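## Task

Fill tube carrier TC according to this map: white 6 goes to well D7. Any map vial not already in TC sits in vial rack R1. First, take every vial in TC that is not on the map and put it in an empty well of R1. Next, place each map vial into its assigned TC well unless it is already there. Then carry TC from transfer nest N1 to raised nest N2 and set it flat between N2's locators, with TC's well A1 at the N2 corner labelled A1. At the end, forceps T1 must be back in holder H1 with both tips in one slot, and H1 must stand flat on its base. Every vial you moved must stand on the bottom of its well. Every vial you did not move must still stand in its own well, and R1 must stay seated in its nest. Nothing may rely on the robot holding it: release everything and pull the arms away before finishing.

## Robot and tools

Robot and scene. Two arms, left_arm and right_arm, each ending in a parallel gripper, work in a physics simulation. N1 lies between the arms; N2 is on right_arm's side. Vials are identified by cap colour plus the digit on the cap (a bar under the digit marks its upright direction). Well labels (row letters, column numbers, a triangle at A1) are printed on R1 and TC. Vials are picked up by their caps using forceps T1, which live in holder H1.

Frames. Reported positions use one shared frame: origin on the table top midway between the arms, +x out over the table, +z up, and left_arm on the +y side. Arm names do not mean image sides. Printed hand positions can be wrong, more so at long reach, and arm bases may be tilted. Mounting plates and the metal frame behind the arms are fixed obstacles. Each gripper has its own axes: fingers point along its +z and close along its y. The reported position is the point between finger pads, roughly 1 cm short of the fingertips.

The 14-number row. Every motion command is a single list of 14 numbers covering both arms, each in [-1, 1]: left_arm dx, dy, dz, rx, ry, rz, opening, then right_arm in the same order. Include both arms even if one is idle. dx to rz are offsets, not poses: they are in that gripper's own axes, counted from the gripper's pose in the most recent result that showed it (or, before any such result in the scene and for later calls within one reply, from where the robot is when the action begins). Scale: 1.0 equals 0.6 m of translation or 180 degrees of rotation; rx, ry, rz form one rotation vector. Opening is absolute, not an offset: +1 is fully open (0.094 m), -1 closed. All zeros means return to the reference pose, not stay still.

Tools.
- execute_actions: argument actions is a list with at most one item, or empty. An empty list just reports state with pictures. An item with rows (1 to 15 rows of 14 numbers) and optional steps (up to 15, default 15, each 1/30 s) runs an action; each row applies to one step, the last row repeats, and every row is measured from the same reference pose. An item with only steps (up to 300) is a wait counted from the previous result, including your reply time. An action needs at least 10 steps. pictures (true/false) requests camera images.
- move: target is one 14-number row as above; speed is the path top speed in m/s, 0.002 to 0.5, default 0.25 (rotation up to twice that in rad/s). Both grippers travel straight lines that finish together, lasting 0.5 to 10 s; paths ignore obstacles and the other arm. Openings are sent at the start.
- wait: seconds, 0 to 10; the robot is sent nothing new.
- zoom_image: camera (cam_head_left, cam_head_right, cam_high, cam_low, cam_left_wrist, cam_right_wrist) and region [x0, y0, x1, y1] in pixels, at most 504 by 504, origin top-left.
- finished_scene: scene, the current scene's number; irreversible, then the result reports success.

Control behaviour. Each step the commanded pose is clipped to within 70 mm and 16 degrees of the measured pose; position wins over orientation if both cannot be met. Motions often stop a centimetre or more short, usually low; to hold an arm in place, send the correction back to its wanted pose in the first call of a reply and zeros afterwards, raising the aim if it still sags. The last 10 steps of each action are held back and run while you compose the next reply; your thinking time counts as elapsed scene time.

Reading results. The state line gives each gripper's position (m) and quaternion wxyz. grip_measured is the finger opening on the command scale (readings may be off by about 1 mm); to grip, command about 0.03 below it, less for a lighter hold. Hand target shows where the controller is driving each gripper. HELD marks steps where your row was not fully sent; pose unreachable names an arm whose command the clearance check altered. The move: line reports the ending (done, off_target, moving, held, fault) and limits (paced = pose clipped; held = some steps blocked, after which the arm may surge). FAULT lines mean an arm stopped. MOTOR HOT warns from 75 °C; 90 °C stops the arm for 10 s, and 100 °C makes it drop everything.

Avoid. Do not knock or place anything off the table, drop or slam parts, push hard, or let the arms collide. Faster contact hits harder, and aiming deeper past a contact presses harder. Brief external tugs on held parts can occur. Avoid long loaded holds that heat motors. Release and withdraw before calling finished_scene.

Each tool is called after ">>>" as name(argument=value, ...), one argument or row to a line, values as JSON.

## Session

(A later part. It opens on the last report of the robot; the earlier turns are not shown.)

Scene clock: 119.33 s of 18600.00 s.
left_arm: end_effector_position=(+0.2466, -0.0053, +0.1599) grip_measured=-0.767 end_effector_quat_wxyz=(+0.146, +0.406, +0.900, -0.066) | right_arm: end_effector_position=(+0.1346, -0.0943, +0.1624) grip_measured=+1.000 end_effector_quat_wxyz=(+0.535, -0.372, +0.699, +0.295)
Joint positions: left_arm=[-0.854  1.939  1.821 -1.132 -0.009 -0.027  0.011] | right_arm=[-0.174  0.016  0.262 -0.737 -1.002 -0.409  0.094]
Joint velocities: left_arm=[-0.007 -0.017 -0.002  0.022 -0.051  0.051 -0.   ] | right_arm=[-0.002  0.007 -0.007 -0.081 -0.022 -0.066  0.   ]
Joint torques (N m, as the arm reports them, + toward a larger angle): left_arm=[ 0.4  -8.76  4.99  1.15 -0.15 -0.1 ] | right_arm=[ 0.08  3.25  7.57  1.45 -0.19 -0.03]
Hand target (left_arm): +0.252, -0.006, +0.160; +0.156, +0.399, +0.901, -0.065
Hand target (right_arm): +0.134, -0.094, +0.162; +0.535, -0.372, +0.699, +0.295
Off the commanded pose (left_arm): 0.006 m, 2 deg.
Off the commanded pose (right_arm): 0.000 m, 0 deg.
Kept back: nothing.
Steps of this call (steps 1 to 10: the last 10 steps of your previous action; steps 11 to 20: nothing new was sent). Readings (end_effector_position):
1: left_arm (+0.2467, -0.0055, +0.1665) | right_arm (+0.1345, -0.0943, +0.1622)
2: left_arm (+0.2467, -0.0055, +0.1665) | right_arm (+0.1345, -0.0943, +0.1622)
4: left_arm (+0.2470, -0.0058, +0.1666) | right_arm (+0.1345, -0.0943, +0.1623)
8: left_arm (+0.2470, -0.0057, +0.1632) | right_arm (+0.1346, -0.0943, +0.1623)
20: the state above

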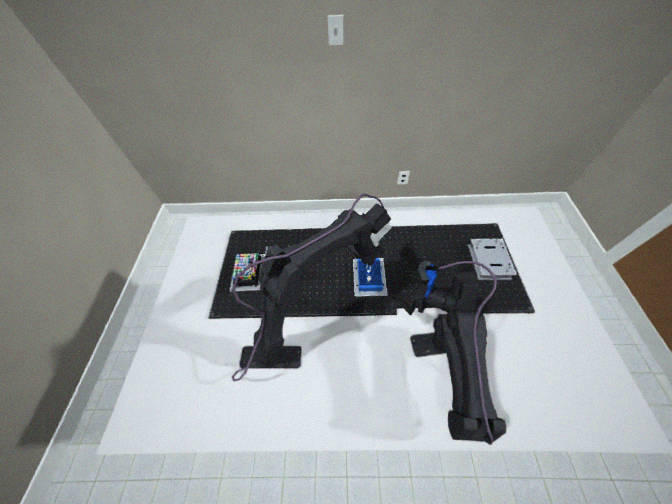

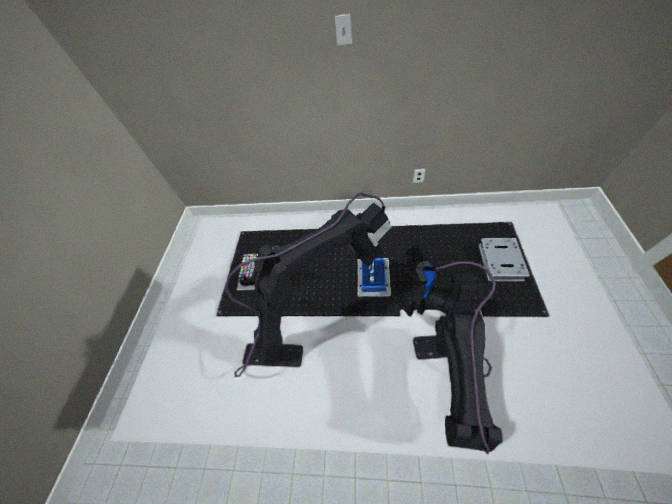

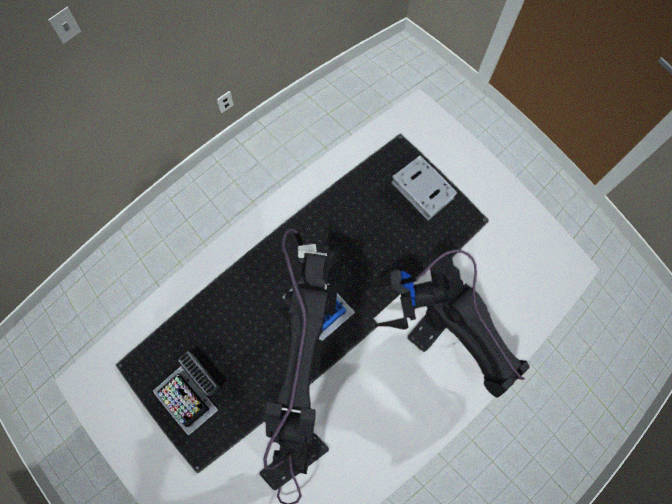

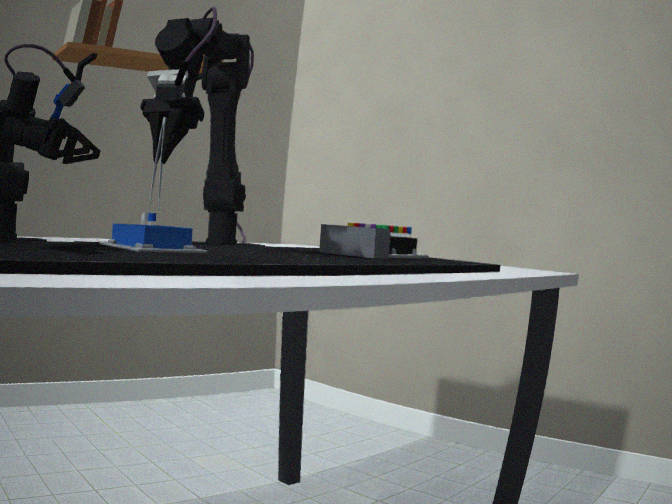

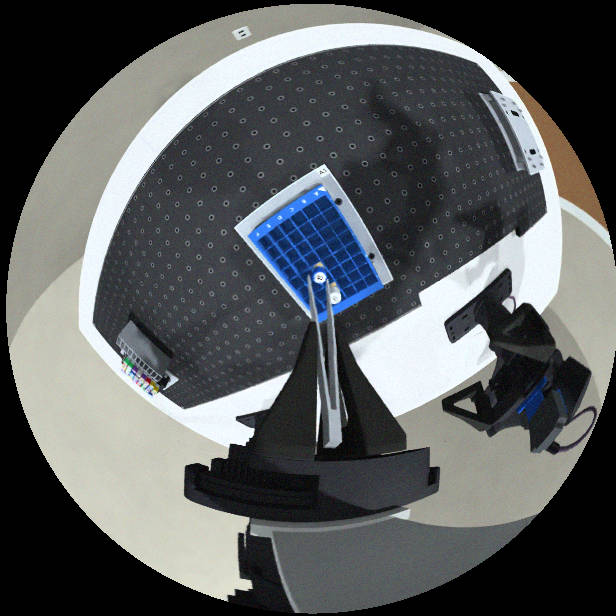

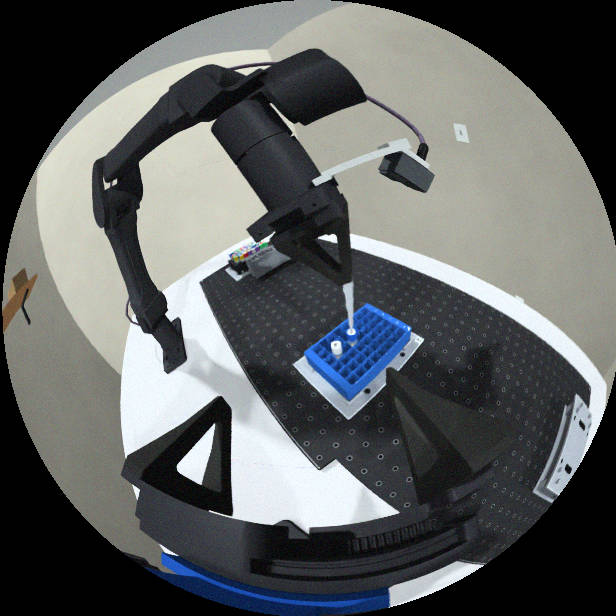

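>>> execute_actions(
  actions=[
    {"rows": [[-0.0067,0.0047,0.0020,-0.0041,-0.0064,-0.0028,-0.76,0,0,0,0,0,0,1],[-0.0067,0.0027,0.0020,-0.0039,-0.0064,-0.0020,-0.755,0,0,0,0,0,0,1],[-0.0066,0.0007,0.0020,-0.0036,-0.0064,-0.0011,-0.755,0,0,0,0,0,0,1],[-0.0066,-0.0013,0.0020,-0.0033,-0.0064,-0.0003,-0.755,0,0,0,0,0,0,1],[-0.0065,-0.0033,0.0020,-0.0030,-0.0064,0.0005,-0.755,0,0,0,0,0,0,1],[-0.0064,-0.0050,0.0020,-0.0028,-0.0064,0.0012,-0.755,0,0,0,0,0,0,1]], "steps": 10},
  ],
)

>>> execute_actions(
  actions=[
    {"steps": 18},
  ],
)

Scene clock: 121.80 s of 18600.00 s.
left_arm: end_effector_position=(+0.2467, -0.0054, +0.1600) grip_measured=-0.767 end_effector_quat_wxyz=(+0.146, +0.406, +0.900, -0.066) | right_arm: end_effector_position=(+0.1346, -0.0943, +0.1624) grip_measured=+1.000 end_effector_quat_wxyz=(+0.535, -0.372, +0.699, +0.295)
Joint positions: left_arm=[-0.854  1.939  1.821 -1.131 -0.009 -0.027  0.011] | right_arm=[-0.174  0.016  0.262 -0.737 -1.002 -0.409  0.094]
Joint velocities: left_arm=[ 0.007 -0.012  0.017  0.007 -0.051  0.037 -0.001] | right_arm=[-0.002 -0.007  0.007  0.037 -0.022 -0.051  0.   ]
Joint torques (N m, as the arm reports them, + toward a larger angle): left_arm=[ 0.36 -8.72  5.03  1.15 -0.17 -0.11] | right_arm=[ 0.06  3.23  7.61  1.46 -0.2  -0.03]
Kept back: the last 10 steps of this action.
Steps of this call (steps 1 to 74: nothing new was sent). Readings (end_effector_position):
1: left_arm (+0.2467, -0.0053, +0.1600) | right_arm (+0.1346, -0.0943, +0.1624)
2: left_arm (+0.2467, -0.0053, +0.1600) | right_arm (+0.1346, -0.0943, +0.1624)
4: left_arm (+0.2467, -0.0054, +0.1600) | right_arm (+0.1346, -0.0943, +0.1624)
8: left_arm (+0.2467, -0.0054, +0.1600) | right_arm (+0.1346, -0.0943, +0.1624)
74: the state above

Scene clock: 122.40 s of 18600.00 s.
left_arm: end_effector_position=(+0.2453, -0.0067, +0.1600) grip_measured=-0.757 end_effector_quat_wxyz=(+0.146, +0.408, +0.899, -0.066) | right_arm: end_effector_position=(+0.1347, -0.0944, +0.1626) grip_measured=+1.000 end_effector_quat_wxyz=(+0.536, -0.372, +0.699, +0.294)
Joint positions: left_arm=[-0.859  1.939  1.821 -1.131 -0.009 -0.028  0.011] | right_arm=[-0.174  0.016  0.262 -0.736 -1.002 -0.409  0.094]
Joint velocities: left_arm=[-0.007 -0.027 -0.007 -0.022  0.037 -0.007 -0.   ] | right_arm=[-0.007  0.012 -0.002 -0.022  0.037  0.022  0.   ]
Joint torques (N m, as the arm reports them, + toward a larger angle): left_arm=[-0.56 -8.71  5.02  1.16 -0.14 -0.1 ] | right_arm=[ 0.05  3.3   7.55  1.46 -0.2  -0.03]
Hand target (left_arm): +0.247, -0.010, +0.160; +0.156, +0.406, +0.898, -0.066
Hand target (right_arm): +0.135, -0.094, +0.162; +0.535, -0.372, +0.699, +0.295
Off the commanded pose (left_arm): 0.004 m, 1 deg.
Off the commanded pose (right_arm): 0.000 m, 0 deg.
Kept back: nothing.
Steps of this call (steps 1 to 10: the last 10 steps of your previous action; steps 11 to 18: nothing new was sent). Readings (end_effector_position):
1: left_arm (+0.2468, -0.0055, +0.1600) | right_arm (+0.1346, -0.0943, +0.1624)
2: left_arm (+0.2468, -0.0055, +0.1600) | right_arm (+0.1346, -0.0943, +0.1624)
4: left_arm (+0.2468, -0.0055, +0.1600) | right_arm (+0.1346, -0.0944, +0.1625)
8: left_arm (+0.2462, -0.0060, +0.1600) | right_arm (+0.1347, -0.0944, +0.1626)
18: the state above

>>> execute_actions(
  actions=[],
)

Scene clock: 124.10 s of 18600.00 s.
left_arm: end_effector_position=(+0.2453, -0.0067, +0.1600) grip_measured=-0.757 end_effector_quat_wxyz=(+0.146, +0.408, +0.899, -0.066) | right_arm: end_effector_position=(+0.1347, -0.0944, +0.1626) grip_measured=+1.000 end_effector_quat_wxyz=(+0.536, -0.372, +0.699, +0.294)
Joint positions: left_arm=[-0.859  1.939  1.821 -1.131 -0.009 -0.028  0.011] | right_arm=[-0.174  0.016  0.262 -0.736 -1.002 -0.409  0.094]
Joint velocities: left_arm=[ 0.012 -0.002  0.007  0.037 -0.007 -0.037  0.001] | right_arm=[-0.002  0.012 -0.012  0.007 -0.022 -0.022  0.   ]
Joint torques (N m, as the arm reports them, + toward a larger angle): left_arm=[-0.55 -8.73  5.03  1.17 -0.15 -0.09] | right_arm=[ 0.05  3.21  7.55  1.46 -0.2  -0.03]
Hand target (left_arm): +0.247, -0.010, +0.160; +0.156, +0.406, +0.898, -0.066
Hand target (right_arm): +0.135, -0.094, +0.162; +0.535, -0.372, +0.699, +0.295
Off the commanded pose (left_arm): 0.004 m, 1 deg.
Off the commanded pose (right_arm): 0.000 m, 0 deg.
Kept back: nothing.
Steps of this call (steps 1 to 51: nothing new was sent). Readings (end_effector_position):
1: left_arm (+0.2453, -0.0067, +0.1600) | right_arm (+0.1347, -0.0944, +0.1626)
2: left_arm (+0.2453, -0.0067, +0.1600) | right_arm (+0.1347, -0.0944, +0.1626)
4: left_arm (+0.2453, -0.0067, +0.1600) | right_arm (+0.1347, -0.0944, +0.1626)
8: left_arm (+0.2453, -0.0067, +0.1600) | right_arm (+0.1347, -0.0944, +0.1626)
51: the state above

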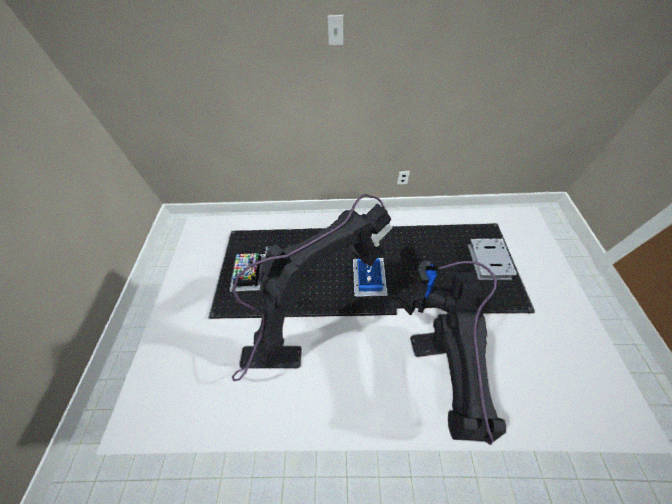

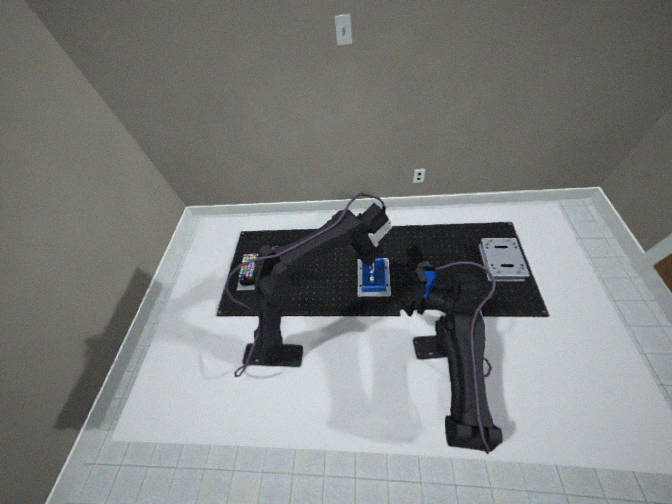

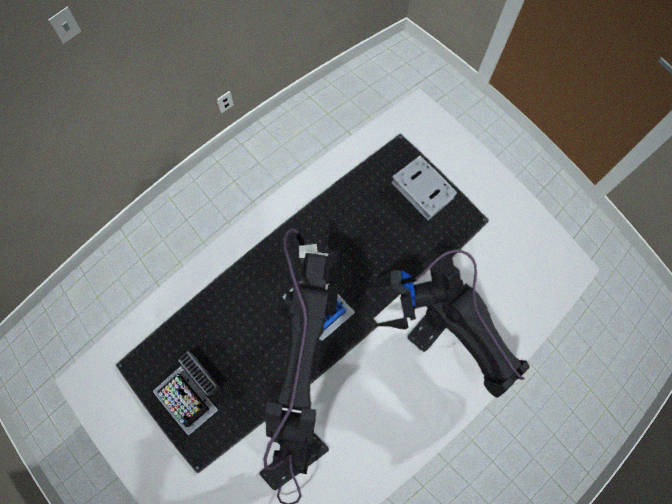

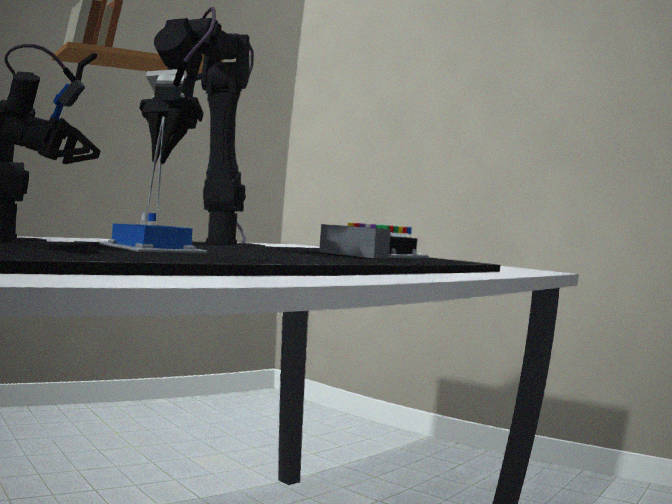

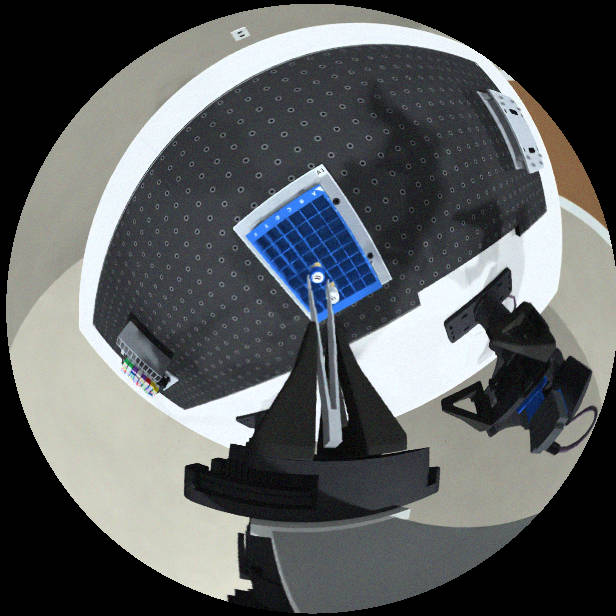

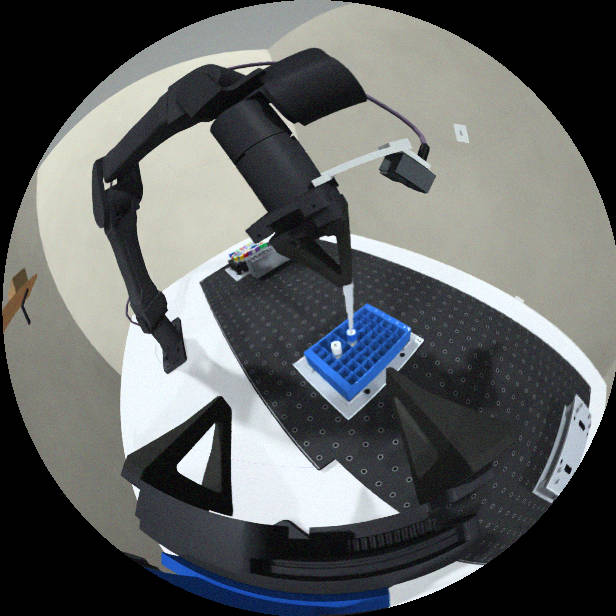

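>>> execute_actions(
  actions=[
    {"rows":[[-0.00438,-0.0017,0.00654,-0.003,-0.006,0,-0.755,0,0,0,0,0,0,1],[-0.0040,-0.0017,0.00765,-0.003,-0.006,0,-0.755,0,0,0,0,0,0,1],[-0.00362,-0.0017,0.00875,-0.003,-0.006,0,-0.755,0,0,0,0,0,0,1],[-0.00325,-0.0017,0.00986,-0.003,-0.006,0,-0.755,0,0,0,0,0,0,1],[-0.00287,-0.0017,0.01096,-0.003,-0.006,0,-0.755,0,0,0,0,0,0,1],[-0.00249,-0.0017,0.01207,-0.003,-0.006,0,-0.755,0,0,0,0,0,0,1],[-0.00211,-0.0017,0.01318,-0.003,-0.006,0,-0.755,0,0,0,0,0,0,1],[-0.00173,-0.0017,0.01428,-0.003,-0.006,0,-0.755,0,0,0,0,0,0,1],[-0.00136,-0.0017,0.01539,-0.003,-0.006,0,-0.755,0,0,0,0,0,0,1],[-0.00098,-0.0017,0.01649,-0.003,-0.006,0,-0.755,0,0,0,0,0,0,1],[-0.0006,-0.0017,0.0176,-0.003,-0.006,0,-0.755,0,0,0,0,0,0,1],[-0.00033,-0.0017,0.01839,-0.003,-0.006,0,-0.755,0,0,0,0,0,0,1]],"steps":15},
  ],
)

>>> execute_actions(
  actions=[
    {"steps":18},
  ],
  pictures=true,
)

>>> zoom_image(
  camera="cam_left_wrist",
  region=[275, 235, 365, 325],
)

>>> zoom_image(
  camera="cam_right_wrist",
  region=[305, 295, 390, 380],
)

Scene clock: 125.83 s of 18600.00 s.
left_arm: end_effector_position=(+0.2451, -0.0065, +0.1554) grip_measured=-0.757 end_effector_quat_wxyz=(+0.144, +0.408, +0.899, -0.066) | right_arm: end_effector_position=(+0.1348, -0.0944, +0.1627) grip_measured=+1.000 end_effector_quat_wxyz=(+0.536, -0.372, +0.698, +0.294)
Joint positions: left_arm=[-0.859  1.939  1.803 -1.117 -0.009 -0.028  0.011] | right_arm=[-0.174  0.016  0.262 -0.734 -1.002 -0.409  0.094]
Joint velocities: left_arm=[ 0.002  0.007 -0.125  0.037 -0.022  0.037 -0.   ] | right_arm=[ 0.002  0.007  0.002 -0.051  0.007 -0.022  0.   ]
Joint torques (N m, as the arm reports them, + toward a larger angle): left_arm=[-0.62 -8.94  4.92  1.16 -0.16 -0.1 ] | right_arm=[ 0.08  3.23  7.61  1.47 -0.2  -0.03]
Steps of this call (steps 1 to 47: nothing new was sent; steps 48 to 52: the first 5 steps of this action). Readings (end_effector_position):
48: left_arm (+0.2454, -0.0069, +0.1597) | right_arm (+0.1347, -0.0944, +0.1626)
49: left_arm (+0.2456, -0.0071, +0.1591) | right_arm (+0.1347, -0.0944, +0.1627)
51: left_arm (+0.2454, -0.0068, +0.1567) | right_arm (+0.1348, -0.0944, +0.1627)
52: the state above

Scene clock: 126.43 s of 18600.00 s.
left_arm: end_effector_position=(+0.2453, -0.0068, +0.1481) grip_measured=-0.757 end_effector_quat_wxyz=(+0.144, +0.408, +0.899, -0.065) | right_arm: end_effector_position=(+0.1348, -0.0944, +0.1628) grip_measured=+1.000 end_effector_quat_wxyz=(+0.536, -0.372, +0.698, +0.294)
Joint positions: left_arm=[-0.859  1.939  1.775 -1.089 -0.009 -0.028  0.011] | right_arm=[-0.174  0.016  0.262 -0.734 -1.002 -0.409  0.094]
Joint velocities: left_arm=[-0.002  0.002 -0.012 -0.051  0.007 -0.066  0.001] | right_arm=[-0.012  0.002  0.017  0.037  0.022 -0.051  0.   ]
Joint torques (N m, as the arm reports them, + toward a larger angle): left_arm=[-0.55 -9.07  5.02  1.15 -0.16 -0.1 ] | right_arm=[ 0.08  3.25  7.52  1.47 -0.22 -0.02]
Hand target (left_arm): +0.247, -0.010, +0.150; +0.156, +0.406, +0.898, -0.066
Hand target (right_arm): +0.135, -0.094, +0.163; +0.536, -0.372, +0.699, +0.294
Off the commanded pose (left_arm): 0.004 m, 1 deg.
Off the commanded pose (right_arm): 0.000 m, 0 deg.
Kept back: nothing.
Steps of this call (steps 1 to 10: the last 10 steps of your previous action; steps 11 to 18: nothing new was sent). Readings (end_effector_position):
1: left_arm (+0.2448, -0.0062, +0.1541) | right_arm (+0.1348, -0.0944, +0.1627)
2: left_arm (+0.2446, -0.0059, +0.1530) | right_arm (+0.1348, -0.0944, +0.1628)
4: left_arm (+0.2444, -0.0057, +0.1513) | right_arm (+0.1348, -0.0944, +0.1628)
8: left_arm (+0.2444, -0.0057, +0.1484) | right_arm (+0.1348, -0.0944, +0.1628)
18: the state above

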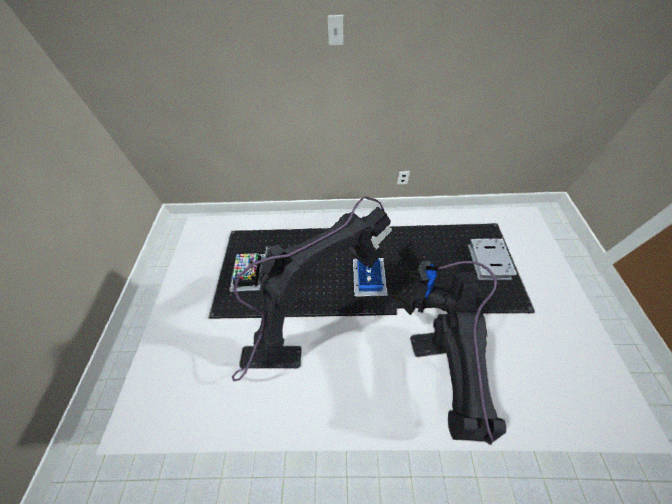

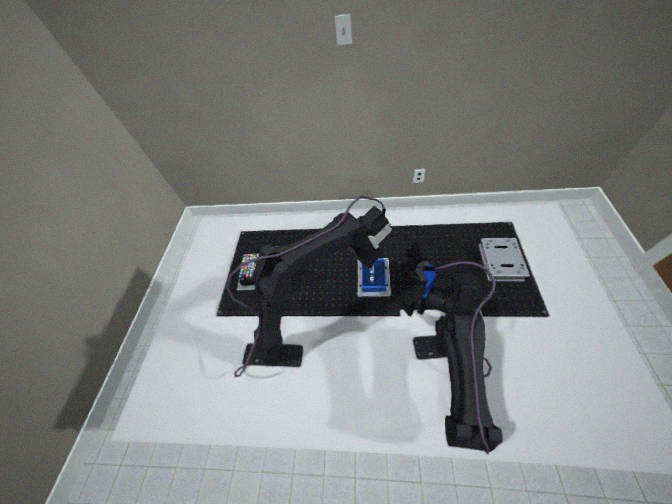

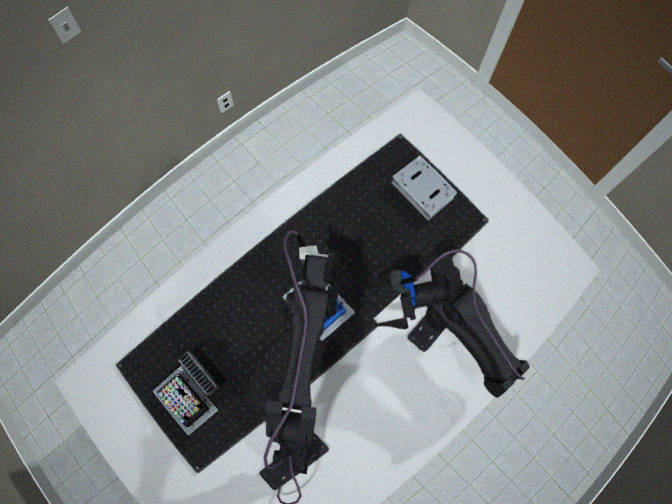

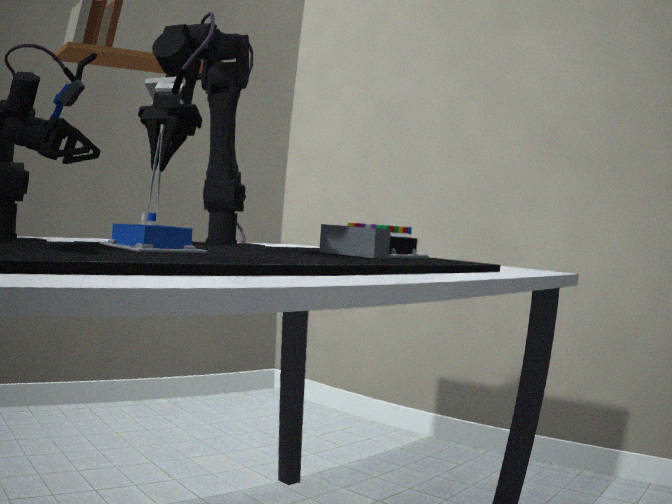

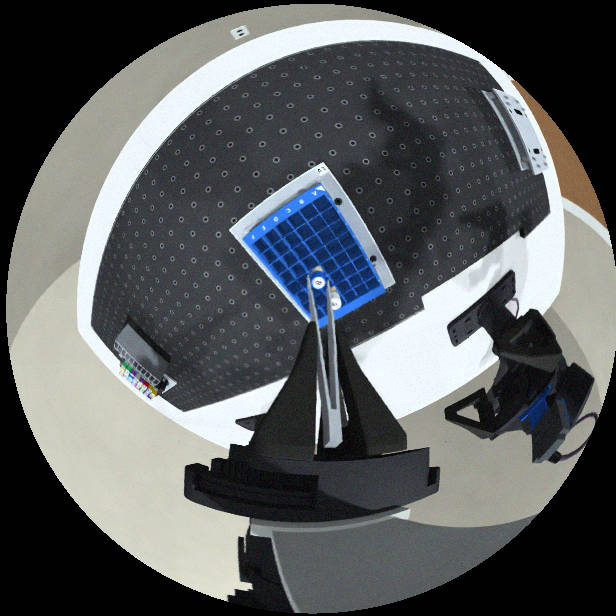

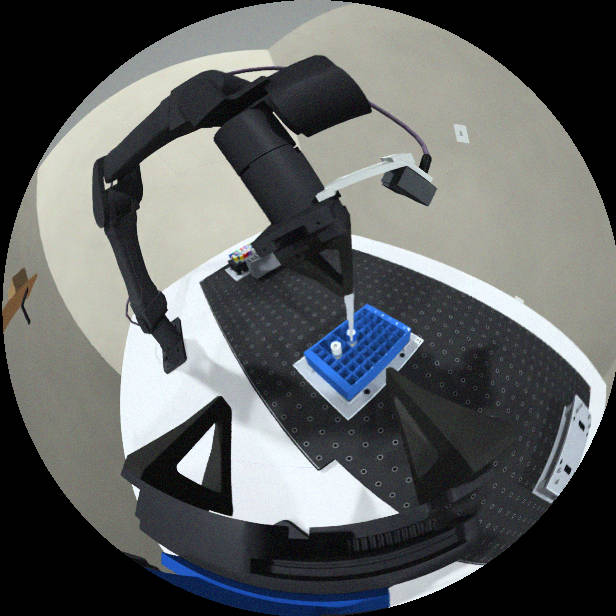

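Region (275, 235, 365, 325) of cam_left_wrist's 616x616 image, scaled by 5.600, with more detail than that image has.

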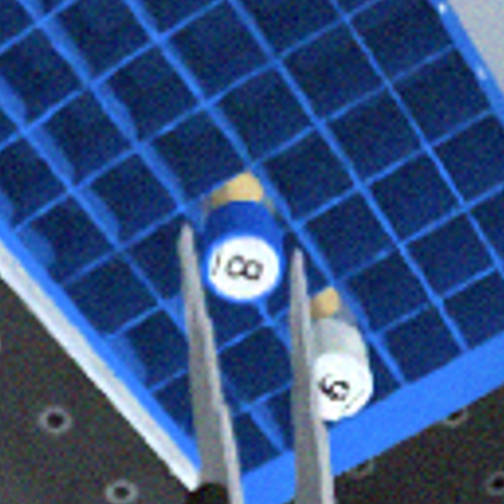

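Region (305, 295, 390, 380) of cam_right_wrist's 616x616 image, scaled by 5.929, with more detail than that image has.

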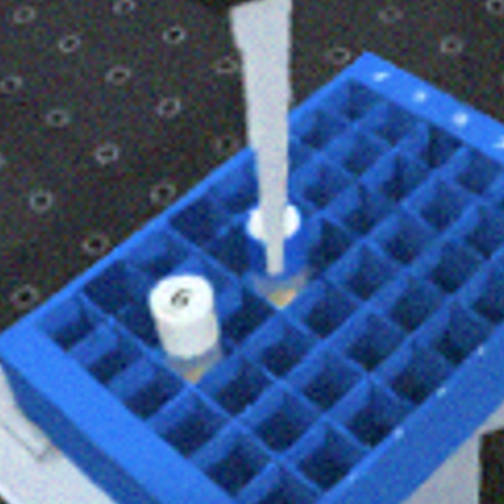

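>>> execute_actions(
  actions=[
    {"rows":[[-0.0066,-0.0016,-0.0004,-0.003,-0.007,0,-0.775,0,0,0,0,0,0,1],[-0.0066,-0.0016,-0.0004,-0.003,-0.007,0,-0.79,0,0,0,0,0,0,1],[-0.0066,-0.0016,-0.0004,-0.003,-0.007,0,-0.805,0,0,0,0,0,0,1],[-0.0066,-0.0016,-0.0004,-0.003,-0.007,0,-0.815,0,0,0,0,0,0,1],[-0.0066,-0.0016,-0.0004,-0.003,-0.007,0,-0.825,0,0,0,0,0,0,1],[-0.0066,-0.0016,-0.0004,-0.003,-0.007,0,-0.835,0,0,0,0,0,0,1],[-0.0066,-0.0016,-0.0004,-0.003,-0.007,0,-0.845,0,0,0,0,0,0,1],[-0.0066,-0.0016,-0.0004,-0.003,-0.007,0,-0.855,0,0,0,0,0,0,1]],"steps":12},
  ],
)

>>> execute_actions(
  actions=[
    {"steps":14},
  ],
)

Scene clock: 127.47 s of 18600.00 s.
left_arm: end_effector_position=(+0.2455, -0.0070, +0.1482) grip_measured=-0.782 end_effector_quat_wxyz=(+0.144, +0.408, +0.899, -0.066) | right_arm: end_effector_position=(+0.1348, -0.0944, +0.1628) grip_measured=+1.000 end_effector_quat_wxyz=(+0.536, -0.372, +0.698, +0.294)
Joint positions: left_arm=[-0.859  1.939  1.775 -1.088 -0.009 -0.028  0.01 ] | right_arm=[-0.174  0.016  0.262 -0.734 -1.002 -0.409  0.094]
Joint velocities: left_arm=[-0.007  0.002  0.017  0.037  0.022  0.051 -0.012] | right_arm=[ 0.002  0.007 -0.017  0.051  0.007  0.022  0.   ]
Joint torques (N m, as the arm reports them, + toward a larger angle): left_arm=[-0.55 -8.92  5.1   1.15 -0.14 -0.1 ] | right_arm=[ 0.14  3.26  7.56  1.45 -0.19 -0.04]
Steps of this call (steps 1 to 29: nothing new was sent; steps 30 to 31: the first 2 steps of this action). Readings (end_effector_position):
30: left_arm (+0.2455, -0.0070, +0.1482) | right_arm (+0.1348, -0.0944, +0.1628)
31: the state above

Scene clock: 127.93 s of 18600.00 s.
left_arm: end_effector_position=(+0.2455, -0.0070, +0.1482) grip_measured=-0.845 end_effector_quat_wxyz=(+0.144, +0.408, +0.899, -0.066) | right_arm: end_effector_position=(+0.1349, -0.0944, +0.1630) grip_measured=+1.000 end_effector_quat_wxyz=(+0.537, -0.373, +0.698, +0.294)
Joint positions: left_arm=[-0.859  1.939  1.775 -1.088 -0.009 -0.028  0.007] | right_arm=[-0.174  0.016  0.262 -0.732 -1.002 -0.409  0.094]
Joint velocities: left_arm=[-0.017  0.012  0.007 -0.037  0.022 -0.007 -0.001] | right_arm=[ 0.007 -0.002  0.002  0.022  0.037 -0.125  0.   ]
Joint torques (N m, as the arm reports them, + toward a larger angle): left_arm=[-0.52 -8.93  5.13  1.15 -0.14 -0.07] | right_arm=[ 0.08  3.28  7.55  1.48 -0.21 -0.03]
Hand target (left_arm): +0.247, -0.010, +0.150; +0.156, +0.406, +0.898, -0.066
Hand target (right_arm): +0.135, -0.094, +0.163; +0.536, -0.372, +0.698, +0.294
Off the commanded pose (left_arm): 0.004 m, 1 deg.
Off the commanded pose (right_arm): 0.000 m, 0 deg.
Kept back: nothing.
Steps of this call (steps 1 to 10: the last 10 steps of your previous action; steps 11 to 14: nothing new was sent). Readings (end_effector_position):
1: left_arm (+0.2455, -0.0070, +0.1482) | right_arm (+0.1349, -0.0944, +0.1629)
2: left_arm (+0.2455, -0.0070, +0.1482) | right_arm (+0.1349, -0.0944, +0.1630)
4: left_arm (+0.2455, -0.0070, +0.1482) | right_arm (+0.1349, -0.0944, +0.1630)
8: left_arm (+0.2455, -0.0070, +0.1482) | right_arm (+0.1349, -0.0944, +0.1630)
14: the state above

>>> execute_actions(
  actions=[
    {"rows":[[-0.00836,-0.0016,-0.00682,-0.003,-0.007,0,-0.855,0,0,0,0,0,0,1],[-0.01052,-0.0016,-0.01314,-0.003,-0.007,0,-0.855,0,0,0,0,0,0,1],[-0.0116,-0.0016,-0.0163,-0.003,-0.007,0,-0.855,0,0,0,0,0,0,1],[-0.01241,-0.0016,-0.01867,-0.003,-0.007,0,-0.855,0,0,0,0,0,0,1],[-0.01295,-0.0016,-0.02025,-0.003,-0.007,0,-0.855,0,0,0,0,0,0,1],[-0.01349,-0.0016,-0.02183,-0.003,-0.007,0,-0.855,0,0,0,0,0,0,1],[-0.01403,-0.0016,-0.02341,-0.003,-0.007,0,-0.855,0,0,0,0,0,0,1],[-0.01457,-0.0016,-0.02499,-0.003,-0.007,0,-0.855,0,0,0,0,0,0,1],[-0.01511,-0.0016,-0.02657,-0.003,-0.007,0,-0.855,0,0,0,0,0,0,1],[-0.01565,-0.0016,-0.02815,-0.003,-0.007,0,-0.855,0,0,0,0,0,0,1],[-0.01619,-0.0016,-0.02973,-0.003,-0.007,0,-0.855,0,0,0,0,0,0,1],[-0.01673,-0.0016,-0.03131,-0.003,-0.007,0,-0.855,0,0,0,0,0,0,1],[-0.01727,-0.0016,-0.03289,-0.003,-0.007,0,-0.855,0,0,0,0,0,0,1],[-0.01781,-0.0016,-0.03447,-0.003,-0.007,0,-0.855,0,0,0,0,0,0,1],[-0.01835,-0.0016,-0.03605,-0.003,-0.007,0,-0.855,0,0,0,0,0,0,1]],"steps":15},
  ],
)

>>> execute_actions(
  actions=[
    {"steps":16},
  ],
)

Scene clock: 129.80 s of 18600.00 s.
left_arm: end_effector_position=(+0.2454, -0.0068, +0.1488) grip_measured=-0.845 end_effector_quat_wxyz=(+0.144, +0.408, +0.899, -0.065) | right_arm: end_effector_position=(+0.1350, -0.0944, +0.1632) grip_measured=+1.000 end_effector_quat_wxyz=(+0.537, -0.373, +0.698, +0.293)
Joint positions: left_arm=[-0.859  1.939  1.777 -1.092 -0.009 -0.028  0.007] | right_arm=[-0.174  0.016  0.262 -0.731 -1.002 -0.409  0.094]
Joint velocities: left_arm=[ 0.012  0.002  0.085 -0.125 -0.022 -0.037 -0.   ] | right_arm=[-0.002  0.007  0.002 -0.022 -0.022  0.007  0.   ]
Joint torques (N m, as the arm reports them, + toward a larger angle): left_arm=[-0.53 -8.82  8.64  0.84 -0.16 -0.09] | right_arm=[ 0.09  3.21  7.59  1.45 -0.19 -0.02]
Steps of this call (steps 1 to 51: nothing new was sent; steps 52 to 56: the first 5 steps of this action). Readings (end_effector_position):
52: left_arm (+0.2455, -0.0070, +0.1482) | right_arm (+0.1349, -0.0944, +0.1631)
53: left_arm (+0.2455, -0.0070, +0.1482) | right_arm (+0.1349, -0.0944, +0.1631)
55: left_arm (+0.2454, -0.0069, +0.1481) | right_arm (+0.1350, -0.0944, +0.1631)
56: the state above

Scene clock: 130.33 s of 18600.00 s.
left_arm: end_effector_position=(+0.2459, -0.0074, +0.1648) grip_measured=-0.845 end_effector_quat_wxyz=(+0.149, +0.407, +0.899, -0.068) | right_arm: end_effector_position=(+0.1350, -0.0944, +0.1632) grip_measured=+1.000 end_effector_quat_wxyz=(+0.537, -0.373, +0.697, +0.293)
Joint positions: left_arm=[-0.859  1.939  1.838 -1.142 -0.009 -0.028  0.007] | right_arm=[-0.174  0.016  0.262 -0.731 -1.002 -0.409  0.094]
Joint velocities: left_arm=[-0.002 -0.002  0.017 -0.081 -0.007 -0.022 -0.001] | right_arm=[-0.002  0.002 -0.007 -0.081 -0.022 -0.022  0.   ]
Joint torques (N m, as the arm reports them, + toward a larger angle): left_arm=[-0.47 -8.25  8.08  0.86 -0.14 -0.08] | right_arm=[ 0.07  3.24  7.58  1.46 -0.2  -0.03]
Hand target (left_arm): +0.247, -0.010, +0.172; +0.157, +0.406, +0.898, -0.066
Hand target (right_arm): +0.135, -0.094, +0.163; +0.537, -0.373, +0.698, +0.294
Off the commanded pose (left_arm): 0.008 m, 1 deg.
Off the commanded pose (right_arm): 0.000 m, 0 deg.
Kept back: nothing.
Steps of this call (steps 1 to 10: the last 10 steps of your previous action; steps 11 to 16: nothing new was sent). Readings (end_effector_position):
1: left_arm (+0.2453, -0.0068, +0.1496) | right_arm (+0.1350, -0.0944, +0.1632)
2: left_arm (+0.2455, -0.0070, +0.1509) | right_arm (+0.1350, -0.0944, +0.1632)
4: left_arm (+0.2461, -0.0077, +0.1544) | right_arm (+0.1350, -0.0944, +0.1632)
8: left_arm (+0.2464, -0.0080, +0.1600) | right_arm (+0.1350, -0.0944, +0.1632)
16: the state above

>>> execute_actions(
  actions=[
    {"rows":[[-0.01002,-0.0017,-0.01494,-0.003,-0.004,0,-0.855,0,0,0,0,0,0,1],[-0.01083,-0.0017,-0.01731,-0.003,-0.004,0,-0.855,0,0,0,0,0,0,1],[-0.01164,-0.0017,-0.01968,-0.003,-0.004,0,-0.855,0,0,0,0,0,0,1],[-0.01245,-0.0017,-0.02205,-0.003,-0.004,0,-0.855,0,0,0,0,0,0,1],[-0.01326,-0.0017,-0.02442,-0.003,-0.004,0,-0.855,0,0,0,0,0,0,1],[-0.01434,-0.0017,-0.02758,-0.003,-0.004,0,-0.855,0,0,0,0,0,0,1],[-0.01542,-0.0017,-0.03074,-0.003,-0.004,0,-0.855,0,0,0,0,0,0,1],[-0.0165,-0.0017,-0.0339,-0.003,-0.004,0,-0.855,0,0,0,0,0,0,1],[-0.01812,-0.0017,-0.03864,-0.003,-0.004,0,-0.855,0,0,0,0,0,0,1],[-0.01974,-0.0017,-0.04338,-0.003,-0.004,0,-0.855,0,0,0,0,0,0,1],[-0.02163,-0.0017,-0.04891,-0.003,-0.004,0,-0.855,0,0,0,0,0,0,1],[-0.02352,-0.0017,-0.05444,-0.003,-0.004,0,-0.855,0,0,0,0,0,0,1],[-0.02541,-0.0017,-0.05997,-0.003,-0.004,0,-0.855,0,0,0,0,0,0,1],[-0.02703,-0.0017,-0.06471,-0.003,-0.004,0,-0.855,0,0,0,0,0,0,1],[-0.02838,-0.0017,-0.06866,-0.003,-0.004,0,-0.855,0,0,0,0,0,0,1]],"steps":15},
  ],
)

>>> execute_actions(
  actions=[
    {"steps":18},
  ],
  pictures=true,
)

Scene clock: 131.60 s of 18600.00 s.
left_arm: end_effector_position=(+0.2461, -0.0078, +0.1700) grip_measured=-0.845 end_effector_quat_wxyz=(+0.149, +0.407, +0.898, -0.068) | right_arm: end_effector_position=(+0.1351, -0.0944, +0.1634) grip_measured=+1.000 end_effector_quat_wxyz=(+0.538, -0.373, +0.697, +0.293)
Joint positions: left_arm=[-0.859  1.943  1.865 -1.164 -0.009 -0.028  0.007] | right_arm=[-0.174  0.016  0.262 -0.73  -1.002 -0.409  0.094]
Joint velocities: left_arm=[ 0.002  0.007  0.212 -0.11   0.007  0.007  0.   ] | right_arm=[ 0.002 -0.007  0.012 -0.007 -0.037 -0.066  0.   ]
Joint torques (N m, as the arm reports them, + toward a larger angle): left_arm=[-0.48 -8.41  8.25  0.89 -0.14 -0.1 ] | right_arm=[ 0.05  3.29  7.57  1.47 -0.2  -0.03]
Steps of this call (steps 1 to 33: nothing new was sent; steps 34 to 38: the first 5 steps of this action). Readings (end_effector_position):
34: left_arm (+0.2455, -0.0070, +0.1649) | right_arm (+0.1351, -0.0944, +0.1633)
35: left_arm (+0.2455, -0.0069, +0.1657) | right_arm (+0.1351, -0.0944, +0.1633)
37: left_arm (+0.2458, -0.0074, +0.1683) | right_arm (+0.1351, -0.0944, +0.1633)
38: the state above

Scene clock: 132.20 s of 18600.00 s.
left_arm: end_effector_position=(+0.2482, -0.0103, +0.2057) grip_measured=-0.845 end_effector_quat_wxyz=(+0.159, +0.407, +0.897, -0.073) | right_arm: end_effector_position=(+0.1352, -0.0944, +0.1635) grip_measured=+1.000 end_effector_quat_wxyz=(+0.538, -0.373, +0.697, +0.293)
Joint positions: left_arm=[-0.859  1.971  2.042 -1.29  -0.009 -0.028  0.007] | right_arm=[-0.174  0.016  0.262 -0.729 -1.002 -0.409  0.094]
Joint velocities: left_arm=[-0.012  0.017 -0.007 -0.154 -0.095 -0.022 -0.001] | right_arm=[-0.012 -0.017 -0.002  0.051  0.007 -0.007  0.   ]
Joint torques (N m, as the arm reports them, + toward a larger angle): left_arm=[-0.42 -8.22  7.49  0.91 -0.13 -0.08] | right_arm=[ 0.09  3.25  7.62  1.47 -0.21 -0.03]
Hand target (left_arm): +0.247, -0.010, +0.209; +0.159, +0.406, +0.897, -0.067
Hand target (right_arm): +0.135, -0.094, +0.163; +0.537, -0.373, +0.697, +0.293
Off the commanded pose (left_arm): 0.004 m, 1 deg.
Off the commanded pose (right_arm): 0.000 m, 0 deg.
Kept back: nothing.
Steps of this call (steps 1 to 10: the last 10 steps of your previous action; steps 11 to 18: nothing new was sent). Readings (end_effector_position):
1: left_arm (+0.2464, -0.0080, +0.1720) | right_arm (+0.1351, -0.0944, +0.1634)
2: left_arm (+0.2465, -0.0082, +0.1741) | right_arm (+0.1351, -0.0944, +0.1634)
4: left_arm (+0.2469, -0.0087, +0.1787) | right_arm (+0.1352, -0.0944, +0.1635)
8: left_arm (+0.2490, -0.0112, +0.1916) | right_arm (+0.1352, -0.0944, +0.1635)
18: the state above

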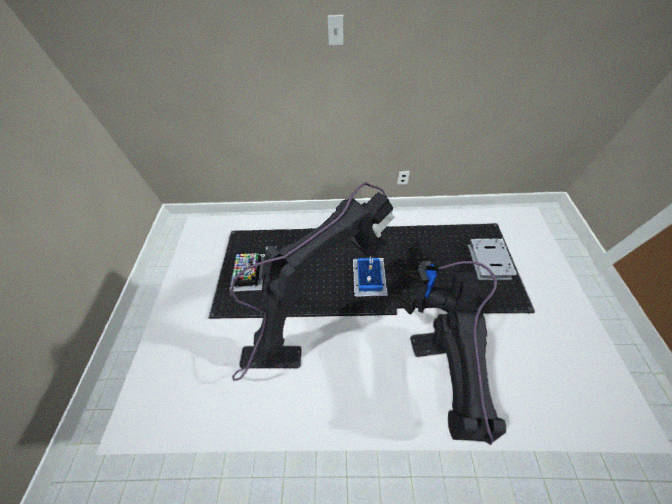

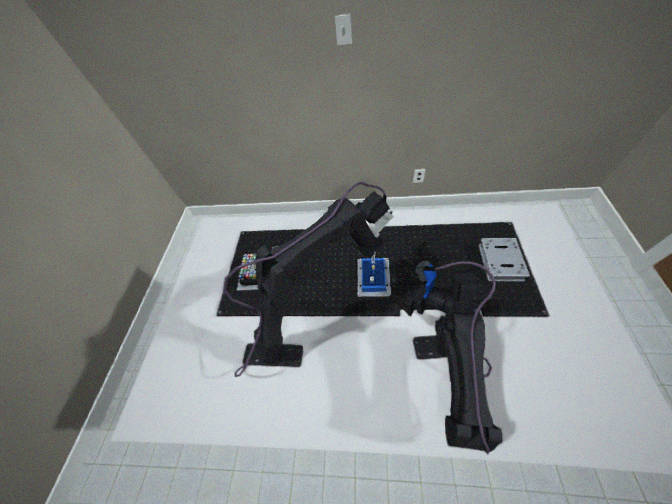

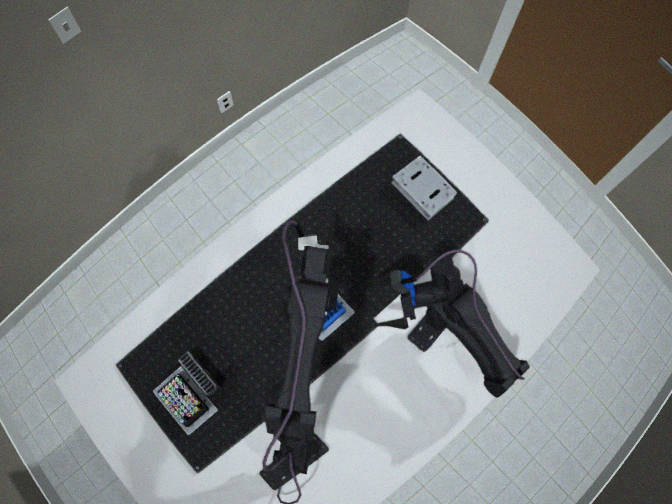

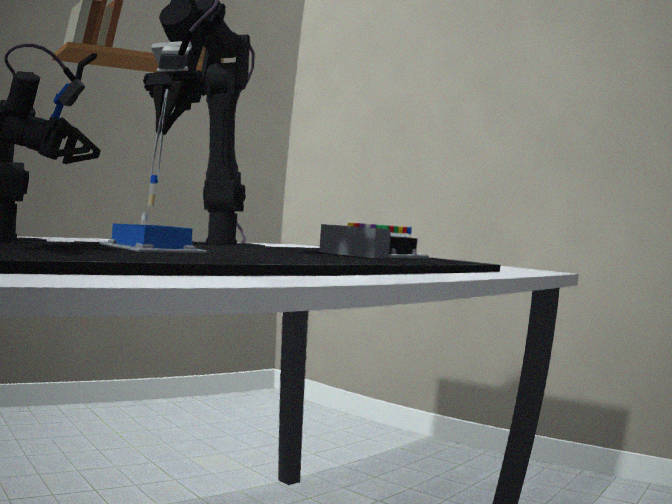

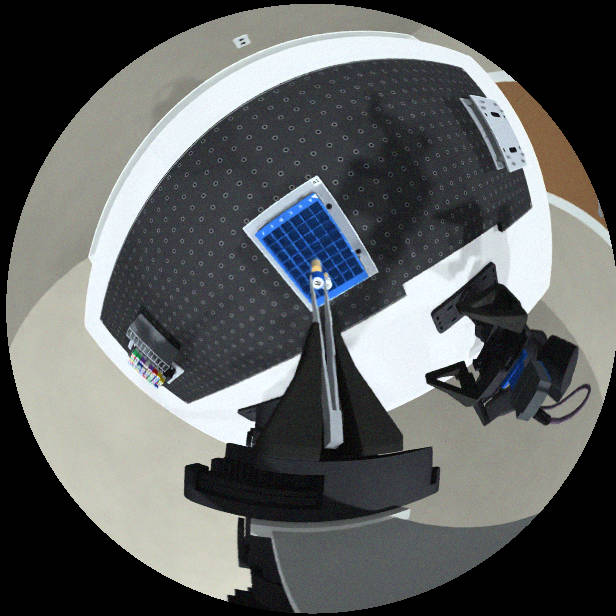

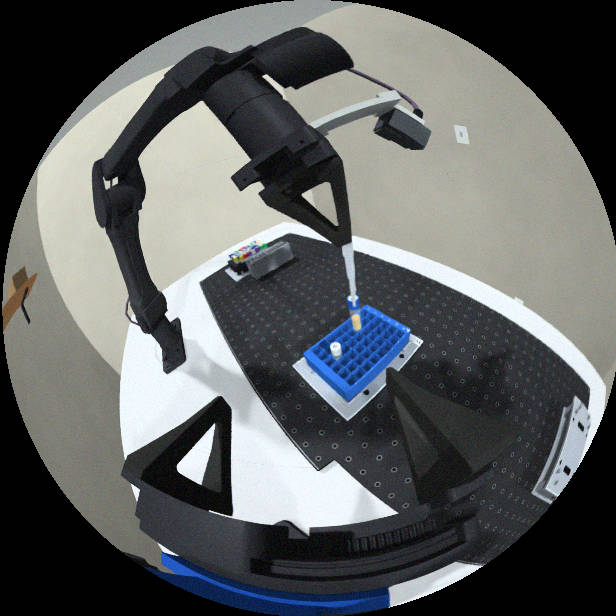

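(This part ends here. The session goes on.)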